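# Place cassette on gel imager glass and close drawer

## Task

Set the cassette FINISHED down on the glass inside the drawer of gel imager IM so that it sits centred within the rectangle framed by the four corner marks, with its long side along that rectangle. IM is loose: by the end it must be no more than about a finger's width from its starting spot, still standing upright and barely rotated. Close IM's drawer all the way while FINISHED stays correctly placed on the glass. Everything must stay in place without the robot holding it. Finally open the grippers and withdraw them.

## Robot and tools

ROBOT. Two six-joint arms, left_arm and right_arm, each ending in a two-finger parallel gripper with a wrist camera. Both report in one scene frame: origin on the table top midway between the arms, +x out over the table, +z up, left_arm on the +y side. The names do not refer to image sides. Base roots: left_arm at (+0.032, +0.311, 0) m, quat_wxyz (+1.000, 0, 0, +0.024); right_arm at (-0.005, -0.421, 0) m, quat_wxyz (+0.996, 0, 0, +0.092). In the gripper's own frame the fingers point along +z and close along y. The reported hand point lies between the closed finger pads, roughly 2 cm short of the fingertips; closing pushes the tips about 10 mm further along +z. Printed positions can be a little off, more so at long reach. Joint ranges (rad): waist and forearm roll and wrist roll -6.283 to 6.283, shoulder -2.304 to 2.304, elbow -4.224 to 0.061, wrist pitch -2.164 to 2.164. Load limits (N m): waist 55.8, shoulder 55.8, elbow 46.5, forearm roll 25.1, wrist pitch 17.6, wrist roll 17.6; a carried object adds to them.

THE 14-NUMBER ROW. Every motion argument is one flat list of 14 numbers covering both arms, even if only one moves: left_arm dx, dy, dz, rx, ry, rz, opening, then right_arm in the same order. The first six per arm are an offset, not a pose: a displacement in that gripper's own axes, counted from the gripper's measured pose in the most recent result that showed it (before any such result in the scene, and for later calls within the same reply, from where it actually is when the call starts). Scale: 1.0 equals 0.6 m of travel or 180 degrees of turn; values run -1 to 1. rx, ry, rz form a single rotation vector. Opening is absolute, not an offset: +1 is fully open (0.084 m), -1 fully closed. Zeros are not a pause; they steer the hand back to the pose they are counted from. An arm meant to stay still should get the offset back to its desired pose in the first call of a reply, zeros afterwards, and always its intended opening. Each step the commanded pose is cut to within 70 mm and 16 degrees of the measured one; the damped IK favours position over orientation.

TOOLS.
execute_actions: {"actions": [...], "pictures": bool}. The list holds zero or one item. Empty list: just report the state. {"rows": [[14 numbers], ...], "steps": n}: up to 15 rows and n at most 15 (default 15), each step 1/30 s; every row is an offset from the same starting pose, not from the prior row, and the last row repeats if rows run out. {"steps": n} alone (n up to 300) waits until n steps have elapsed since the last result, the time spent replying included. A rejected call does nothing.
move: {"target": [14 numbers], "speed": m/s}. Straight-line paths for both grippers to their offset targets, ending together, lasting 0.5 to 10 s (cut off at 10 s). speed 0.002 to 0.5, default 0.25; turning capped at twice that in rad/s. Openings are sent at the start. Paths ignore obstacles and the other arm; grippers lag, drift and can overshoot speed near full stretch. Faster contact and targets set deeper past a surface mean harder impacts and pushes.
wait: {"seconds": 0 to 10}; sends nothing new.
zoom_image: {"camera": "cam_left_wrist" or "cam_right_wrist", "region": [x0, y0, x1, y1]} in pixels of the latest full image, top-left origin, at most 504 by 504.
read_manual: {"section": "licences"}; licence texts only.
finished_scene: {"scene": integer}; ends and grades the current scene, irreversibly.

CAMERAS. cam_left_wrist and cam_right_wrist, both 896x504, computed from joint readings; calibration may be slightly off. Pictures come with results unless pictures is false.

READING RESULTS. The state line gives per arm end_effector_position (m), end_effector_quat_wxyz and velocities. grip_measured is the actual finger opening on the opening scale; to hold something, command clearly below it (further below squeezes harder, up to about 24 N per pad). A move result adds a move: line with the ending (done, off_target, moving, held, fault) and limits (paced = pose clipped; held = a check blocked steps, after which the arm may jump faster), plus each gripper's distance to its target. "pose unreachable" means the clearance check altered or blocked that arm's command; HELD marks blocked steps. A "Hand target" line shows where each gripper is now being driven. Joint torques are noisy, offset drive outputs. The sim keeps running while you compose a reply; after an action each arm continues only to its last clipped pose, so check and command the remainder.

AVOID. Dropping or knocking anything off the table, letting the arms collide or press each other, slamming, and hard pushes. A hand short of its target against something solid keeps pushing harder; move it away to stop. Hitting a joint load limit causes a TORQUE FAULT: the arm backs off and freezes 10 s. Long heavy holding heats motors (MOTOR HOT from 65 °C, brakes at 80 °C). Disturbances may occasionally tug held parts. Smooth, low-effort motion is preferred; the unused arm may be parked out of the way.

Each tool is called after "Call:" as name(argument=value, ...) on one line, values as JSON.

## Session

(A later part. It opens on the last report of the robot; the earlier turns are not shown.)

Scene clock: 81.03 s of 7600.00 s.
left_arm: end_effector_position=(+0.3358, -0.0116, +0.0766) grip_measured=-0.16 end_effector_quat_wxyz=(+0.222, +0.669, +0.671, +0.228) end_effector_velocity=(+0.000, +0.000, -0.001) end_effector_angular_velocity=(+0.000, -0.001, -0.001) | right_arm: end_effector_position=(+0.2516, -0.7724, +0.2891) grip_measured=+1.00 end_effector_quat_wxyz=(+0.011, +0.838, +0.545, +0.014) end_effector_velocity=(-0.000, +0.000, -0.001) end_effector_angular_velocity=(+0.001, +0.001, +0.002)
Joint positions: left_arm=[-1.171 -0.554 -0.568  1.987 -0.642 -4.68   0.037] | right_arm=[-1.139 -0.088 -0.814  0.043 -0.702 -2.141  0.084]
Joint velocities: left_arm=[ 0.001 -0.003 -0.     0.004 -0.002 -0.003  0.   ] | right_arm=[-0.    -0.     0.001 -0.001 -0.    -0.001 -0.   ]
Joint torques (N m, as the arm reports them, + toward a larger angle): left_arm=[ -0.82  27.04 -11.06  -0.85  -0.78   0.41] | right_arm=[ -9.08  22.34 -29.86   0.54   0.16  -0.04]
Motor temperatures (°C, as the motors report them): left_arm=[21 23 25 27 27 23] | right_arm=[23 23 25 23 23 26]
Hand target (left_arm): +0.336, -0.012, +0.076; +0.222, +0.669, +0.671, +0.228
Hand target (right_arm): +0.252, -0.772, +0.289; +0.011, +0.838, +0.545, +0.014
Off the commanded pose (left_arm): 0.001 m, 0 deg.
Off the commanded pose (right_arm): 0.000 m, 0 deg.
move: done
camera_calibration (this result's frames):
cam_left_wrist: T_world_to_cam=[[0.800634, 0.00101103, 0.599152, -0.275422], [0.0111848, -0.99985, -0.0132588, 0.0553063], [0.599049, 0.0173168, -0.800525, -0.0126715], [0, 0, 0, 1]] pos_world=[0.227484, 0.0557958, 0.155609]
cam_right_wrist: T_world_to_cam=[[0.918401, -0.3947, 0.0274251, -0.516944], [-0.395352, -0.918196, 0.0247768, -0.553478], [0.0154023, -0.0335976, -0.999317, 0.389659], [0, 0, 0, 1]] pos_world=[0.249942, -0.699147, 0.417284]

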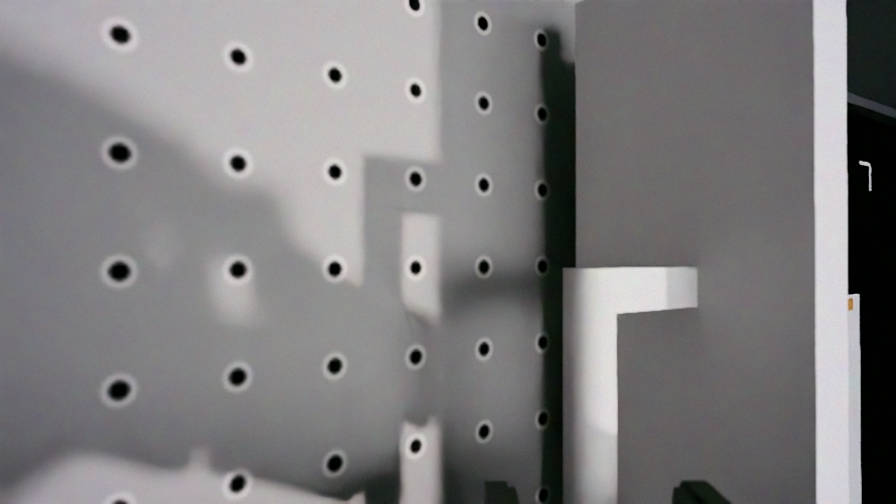

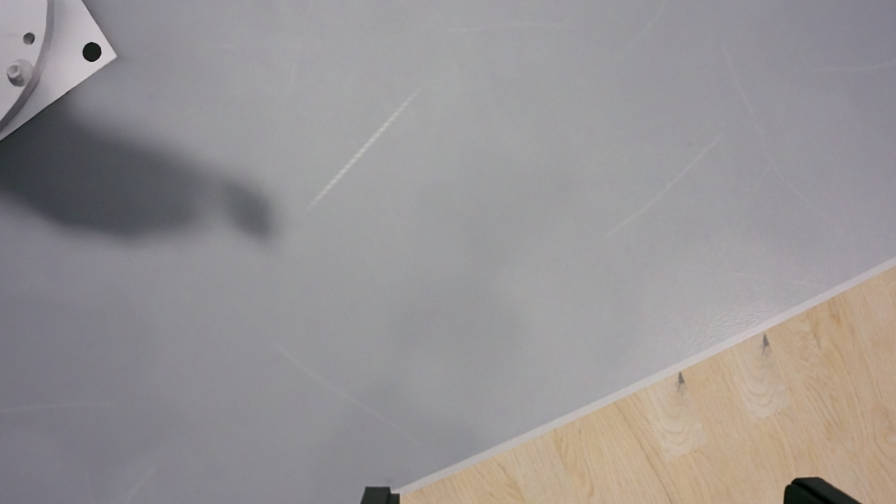

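Call:
move(target=[0,0.2435,0.186,0,0,0,-0.66,0,0,0,0,0,0,1], speed=0.04)

Call:
move(target=[0,0.008,0.006,0,0,0,-0.66,0,0,0,0,0,0,1], speed=0.006)

Call:
zoom_image(camera="cam_left_wrist", region=[776,0,896,504])

Scene clock: 89.97 s of 7600.00 s.
left_arm: end_effector_position=(+0.5187, -0.0111, +0.0749) grip_measured=-0.68 end_effector_quat_wxyz=(+0.221, +0.669, +0.672, +0.227) end_effector_velocity=(+0.000, -0.001, -0.000) end_effector_angular_velocity=(+0.000, +0.001, -0.002) | right_arm: end_effector_position=(+0.2516, -0.7724, +0.2891) grip_measured=+1.00 end_effector_quat_wxyz=(+0.011, +0.838, +0.545, +0.014) end_effector_velocity=(-0.000, +0.000, -0.000) end_effector_angular_velocity=(-0.000, +0.000, -0.000)
Joint positions: left_arm=[-0.811 -0.692 -0.865  2.166 -0.534 -4.463  0.014] | right_arm=[-1.139 -0.088 -0.814  0.043 -0.702 -2.141  0.084]
Joint velocities: left_arm=[-0.    -0.001 -0.002 -0.     0.002  0.002 -0.   ] | right_arm=[-0.     0.001  0.001 -0.001  0.001  0.    -0.   ]
Joint torques (N m, as the arm reports them, + toward a larger angle): left_arm=[ -0.02  32.98 -14.79  -0.62  -0.88   0.44] | right_arm=[ -9.4   22.45 -29.84   0.47   0.18  -0.02]
Motor temperatures (°C, as the motors report them): left_arm=[21 23 25 27 27 23] | right_arm=[23 23 25 23 23 26]
Hand target (left_arm): +0.519, -0.011, +0.075; +0.221, +0.669, +0.672, +0.227
Hand target (right_arm): +0.252, -0.772, +0.289; +0.011, +0.838, +0.545, +0.014
Off the commanded pose (left_arm): 0.001 m, 0 deg.
Off the commanded pose (right_arm): 0.000 m, 0 deg.
After step 90, 1.03 s passed at rest.
move: done
camera_calibration (this result's frames):
cam_left_wrist: T_world_to_cam=[[0.801765, 0.0019647, 0.597637, -0.421397], [0.0114204, -0.999862, -0.0120342, 0.0535057], [0.597531, 0.0164739, -0.801677, -0.122728], [0, 0, 0, 1]] pos_world=[0.410584, 0.056348, 0.154098]
cam_right_wrist: T_world_to_cam=[[0.918401, -0.3947, 0.0274252, -0.516944], [-0.395351, -0.918196, 0.0247768, -0.553478], [0.0154023, -0.0335976, -0.999317, 0.389659], [0, 0, 0, 1]] pos_world=[0.249942, -0.699147, 0.417284]

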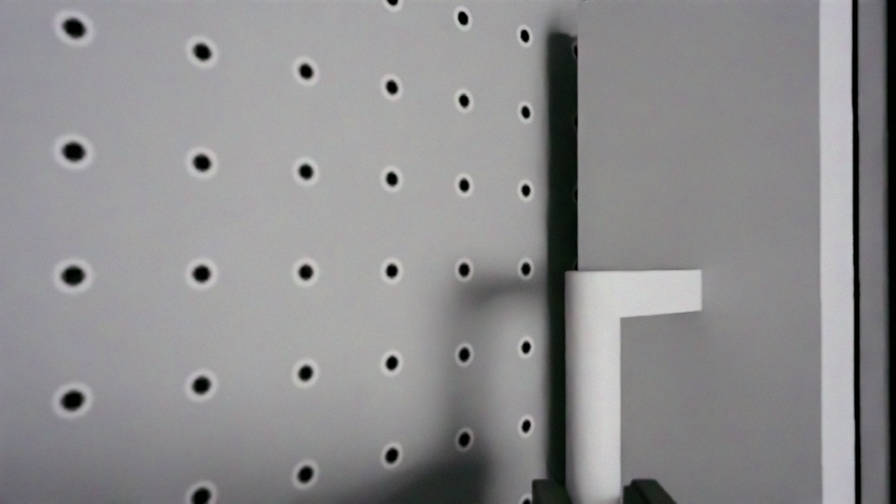

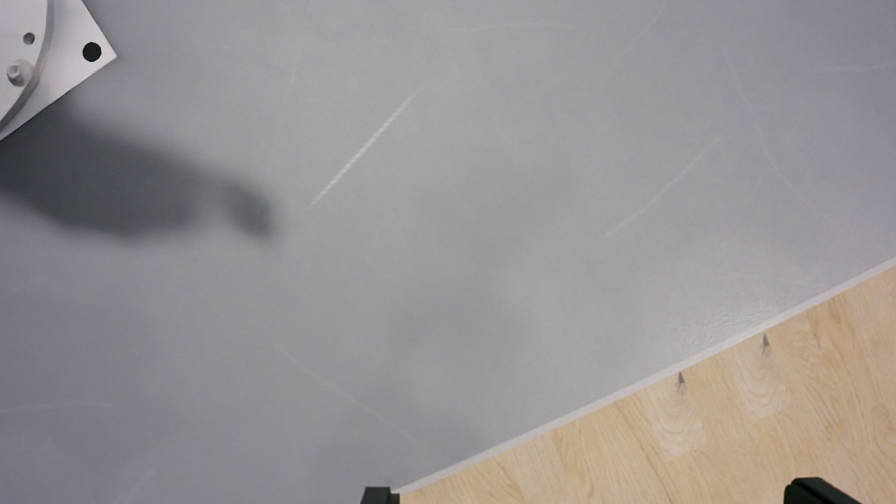

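Scene clock: 91.20 s of 7600.00 s.
left_arm: end_effector_position=(+0.5249, -0.0111, +0.0751) grip_measured=-0.68 end_effector_quat_wxyz=(+0.222, +0.669, +0.672, +0.227) end_effector_velocity=(-0.002, -0.000, -0.002) end_effector_angular_velocity=(+0.001, +0.005, -0.003) | right_arm: end_effector_position=(+0.2516, -0.7724, +0.2891) grip_measured=+1.00 end_effector_quat_wxyz=(+0.011, +0.838, +0.545, +0.014) end_effector_velocity=(-0.000, -0.000, +0.000) end_effector_angular_velocity=(-0.001, -0.001, -0.002)
Joint positions: left_arm=[-0.803 -0.698 -0.877  2.167 -0.53  -4.454  0.014] | right_arm=[-1.139 -0.088 -0.814  0.043 -0.702 -2.141  0.084]
Joint velocities: left_arm=[-0.002 -0.001  0.001  0.     0.003  0.    -0.   ] | right_arm=[-0.001  0.001  0.     0.     0.001  0.     0.   ]
Joint torques (N m, as the arm reports them, + toward a larger angle): left_arm=[  0.36  32.17 -15.01  -0.56  -0.89   0.37] | right_arm=[ -9.29  23.15 -29.84   0.21   0.11  -0.1 ]
Motor temperatures (°C, as the motors report them): left_arm=[21 23 25 27 27 23] | right_arm=[23 23 25 23 23 26]
Hand target (left_arm): +0.525, -0.011, +0.075; +0.221, +0.669, +0.672, +0.227
Hand target (right_arm): +0.252, -0.772, +0.289; +0.011, +0.838, +0.545, +0.014
Off the commanded pose (left_arm): 0.000 m, 0 deg.
Off the commanded pose (right_arm): 0.000 m, 0 deg.
move: done
camera_calibration (this result's frames):
cam_left_wrist: T_world_to_cam=[[0.801395, 0.00216391, 0.598131, -0.426284], [0.0115779, -0.999862, -0.0118951, 0.0533325], [0.598023, 0.0164578, -0.80131, -0.12655], [0, 0, 0, 1]] pos_world=[0.416684, 0.0563303, 0.154203]
cam_right_wrist: T_world_to_cam=[[0.918401, -0.3947, 0.0274252, -0.516944], [-0.395351, -0.918196, 0.0247768, -0.553478], [0.0154023, -0.0335976, -0.999317, 0.389659], [0, 0, 0, 1]] pos_world=[0.249942, -0.699147, 0.417284]

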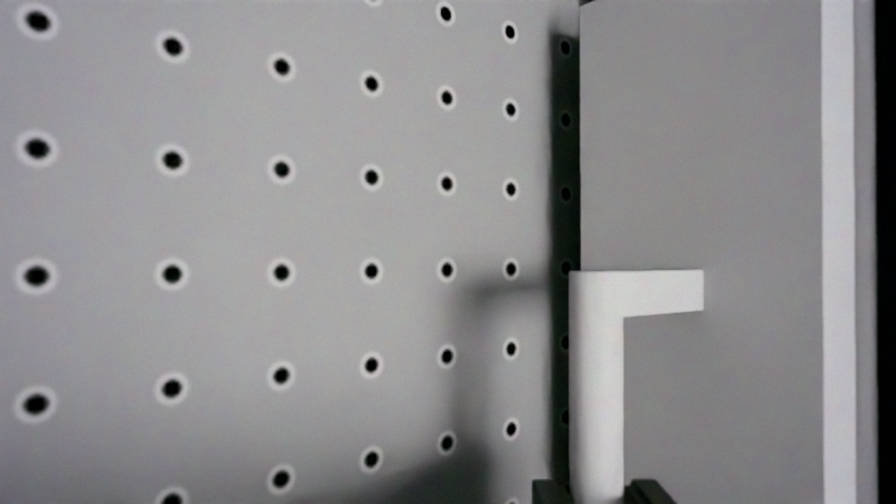

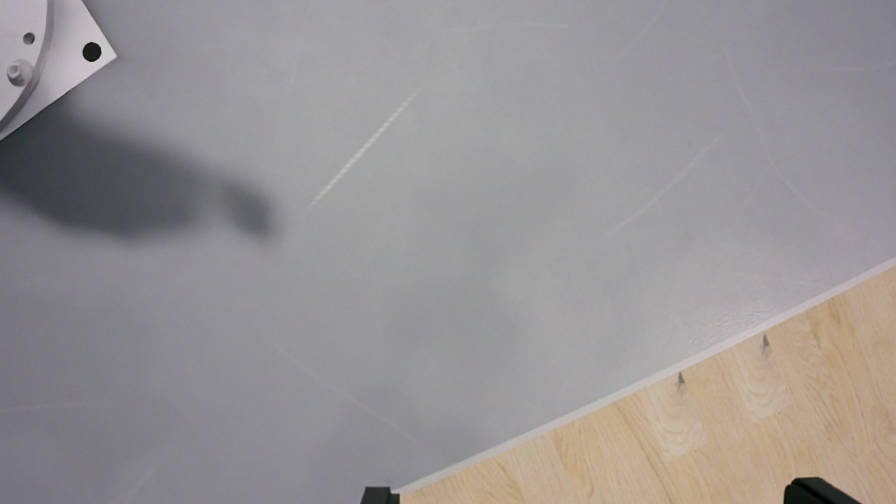

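Region (776, 0, 896, 504) of cam_left_wrist's 896x504 image, scaled by 1.000; it fills the left 120 columns of this view, and the rest is white.

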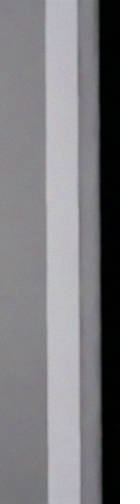

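Snapped shut.

Call:
move(target=[0,0,0,0,0,0,-0.3,0,0,0,0,0,0,1])

Call:
move(target=[0.05,0,-0.3,0,0,0,-0.3,0,0,0,0,0,0,1], speed=0.15)

Scene clock: 94.63 s of 7600.00 s.
left_arm: end_effector_position=(+0.5249, -0.0111, +0.0751) grip_measured=-0.32 end_effector_quat_wxyz=(+0.222, +0.669, +0.672, +0.227) end_effector_velocity=(+0.000, -0.000, +0.000) end_effector_angular_velocity=(-0.000, -0.001, -0.000) | right_arm: end_effector_position=(+0.2516, -0.7724, +0.2891) grip_measured=+1.00 end_effector_quat_wxyz=(+0.011, +0.838, +0.545, +0.014) end_effector_velocity=(-0.000, -0.000, +0.000) end_effector_angular_velocity=(-0.003, +0.000, +0.001)
Joint positions: left_arm=[-0.803 -0.698 -0.877  2.167 -0.53  -4.454  0.03 ] | right_arm=[-1.139 -0.088 -0.814  0.043 -0.702 -2.141  0.084]
Joint velocities: left_arm=[ 0.    -0.    -0.001 -0.    -0.     0.001 -0.   ] | right_arm=[-0.     0.001  0.    -0.002  0.002  0.001 -0.   ]
Joint torques (N m, as the arm reports them, + toward a larger angle): left_arm=[  0.42  33.27 -14.87  -0.88  -0.89   0.43] | right_arm=[ -8.73  22.67 -29.67   0.22   0.28  -0.06]
Motor temperatures (°C, as the motors report them): left_arm=[21 23 25 27 27 23] | right_arm=[23 23 25 23 23 26]
Hand target (left_arm): +0.525, -0.011, +0.075; +0.222, +0.669, +0.672, +0.227
Hand target (right_arm): +0.252, -0.772, +0.289; +0.011, +0.838, +0.545, +0.014
Off the commanded pose (left_arm): 0.000 m, 0 deg.
Off the commanded pose (right_arm): 0.000 m, 0 deg.
move: done
camera_calibration (this result's frames):
cam_left_wrist: T_world_to_cam=[[0.801398, 0.00216266, 0.598127, -0.426284], [0.0115772, -0.999862, -0.0118964, 0.0533334], [0.598019, 0.0164584, -0.801313, -0.126548], [0, 0, 0, 1]] pos_world=[0.416684, 0.0563308, 0.154202]
cam_right_wrist: T_world_to_cam=[[0.918401, -0.3947, 0.0274252, -0.516944], [-0.395351, -0.918196, 0.0247767, -0.553478], [0.0154023, -0.0335976, -0.999317, 0.389659], [0, 0, 0, 1]] pos_world=[0.249942, -0.699147, 0.417284]

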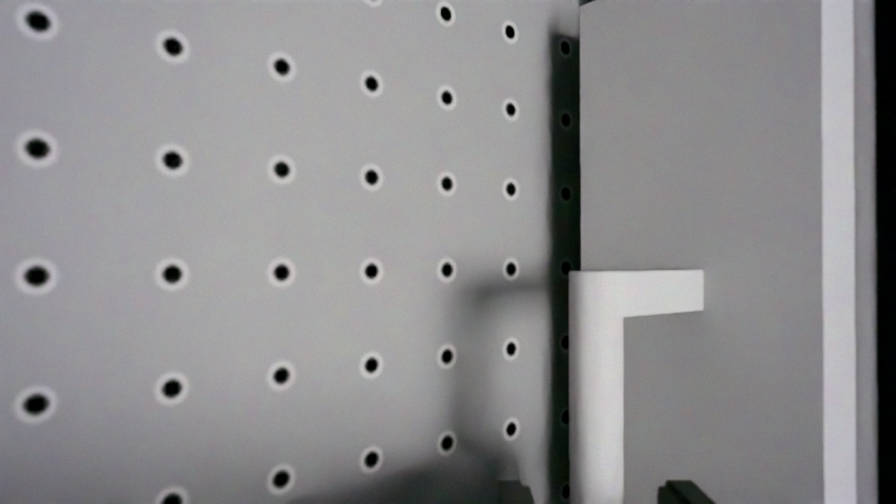

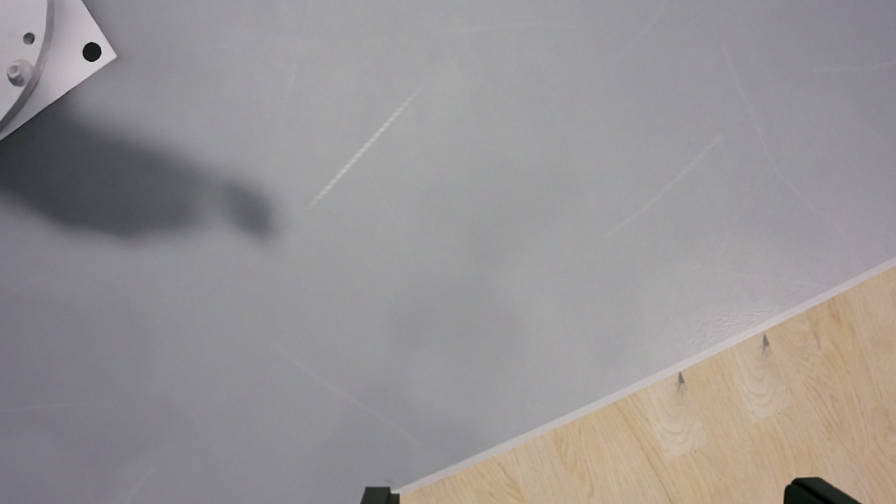

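Scene clock: 96.30 s of 7600.00 s.
left_arm: end_effector_position=(+0.4166, +0.0181, +0.2183) grip_measured=-0.32 end_effector_quat_wxyz=(+0.221, +0.669, +0.672, +0.227) end_effector_velocity=(-0.000, +0.000, +0.002) end_effector_angular_velocity=(+0.002, +0.001, +0.001) | right_arm: end_effector_position=(+0.2516, -0.7724, +0.2891) grip_measured=+1.00 end_effector_quat_wxyz=(+0.011, +0.838, +0.545, +0.014) end_effector_velocity=(+0.000, +0.000, -0.000) end_effector_angular_velocity=(+0.001, -0.001, -0.001)
Joint positions: left_arm=[-0.943 -0.192 -0.594  1.628 -0.496 -3.993  0.03 ] | right_arm=[-1.139 -0.088 -0.814  0.043 -0.702 -2.141  0.084]
Joint velocities: left_arm=[-0.001  0.004 -0.001 -0.014 -0.001  0.014 -0.   ] | right_arm=[ 0.     0.     0.001  0.002  0.    -0.    -0.   ]
Joint torques (N m, as the arm reports them, + toward a larger angle): left_arm=[ -0.02  23.75 -19.05  -0.24  -0.59   0.43] | right_arm=[ -9.65  22.23 -29.89   0.29   0.19  -0.05]
Motor temperatures (°C, as the motors report them): left_arm=[21 23 25 27 27 23] | right_arm=[23 23 25 23 23 26]
Hand target (left_arm): +0.417, +0.018, +0.219; +0.221, +0.669, +0.672, +0.227
Hand target (right_arm): +0.252, -0.772, +0.289; +0.011, +0.838, +0.545, +0.014
Off the commanded pose (left_arm): 0.001 m, 0 deg.
Off the commanded pose (right_arm): 0.000 m, 0 deg.
move: done
camera_calibration (this result's frames):
cam_left_wrist: T_world_to_cam=[[0.801468, 0.00157568, 0.598035, -0.425158], [0.011777, -0.999844, -0.0131488, 0.0857603], [0.597921, 0.0175814, -0.801362, 0.052503], [0, 0, 0, 1]] pos_world=[0.308348, 0.0854937, 0.297461]
cam_right_wrist: T_world_to_cam=[[0.918401, -0.394699, 0.0274253, -0.516944], [-0.395351, -0.918196, 0.0247768, -0.553478], [0.0154024, -0.0335977, -0.999317, 0.389659], [0, 0, 0, 1]] pos_world=[0.249942, -0.699147, 0.417284]

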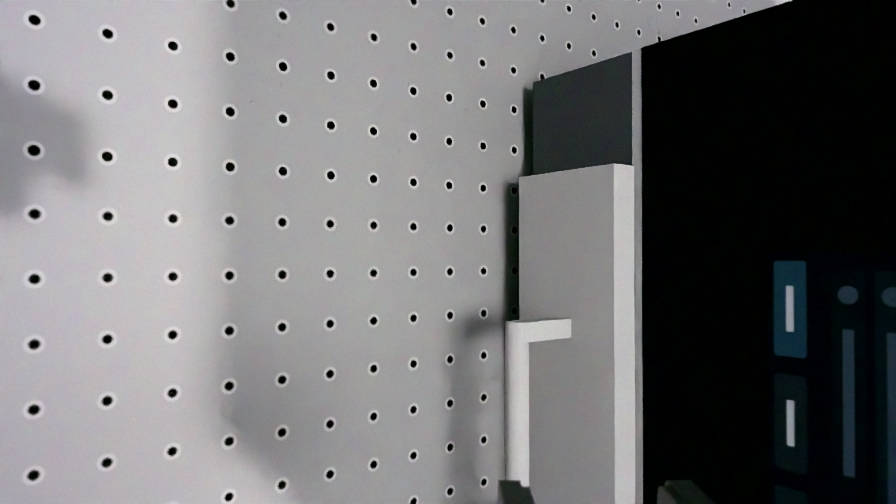

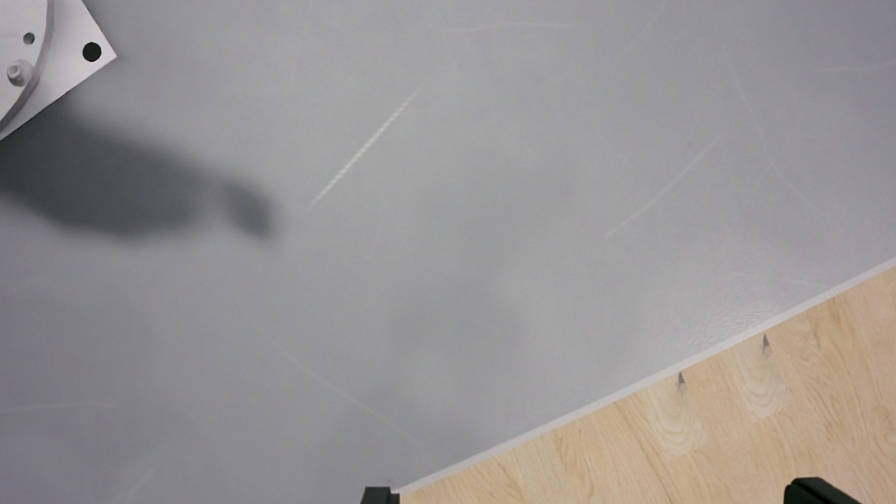

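Call:
finished_scene(scene=2)

The scene is finished: the task was done.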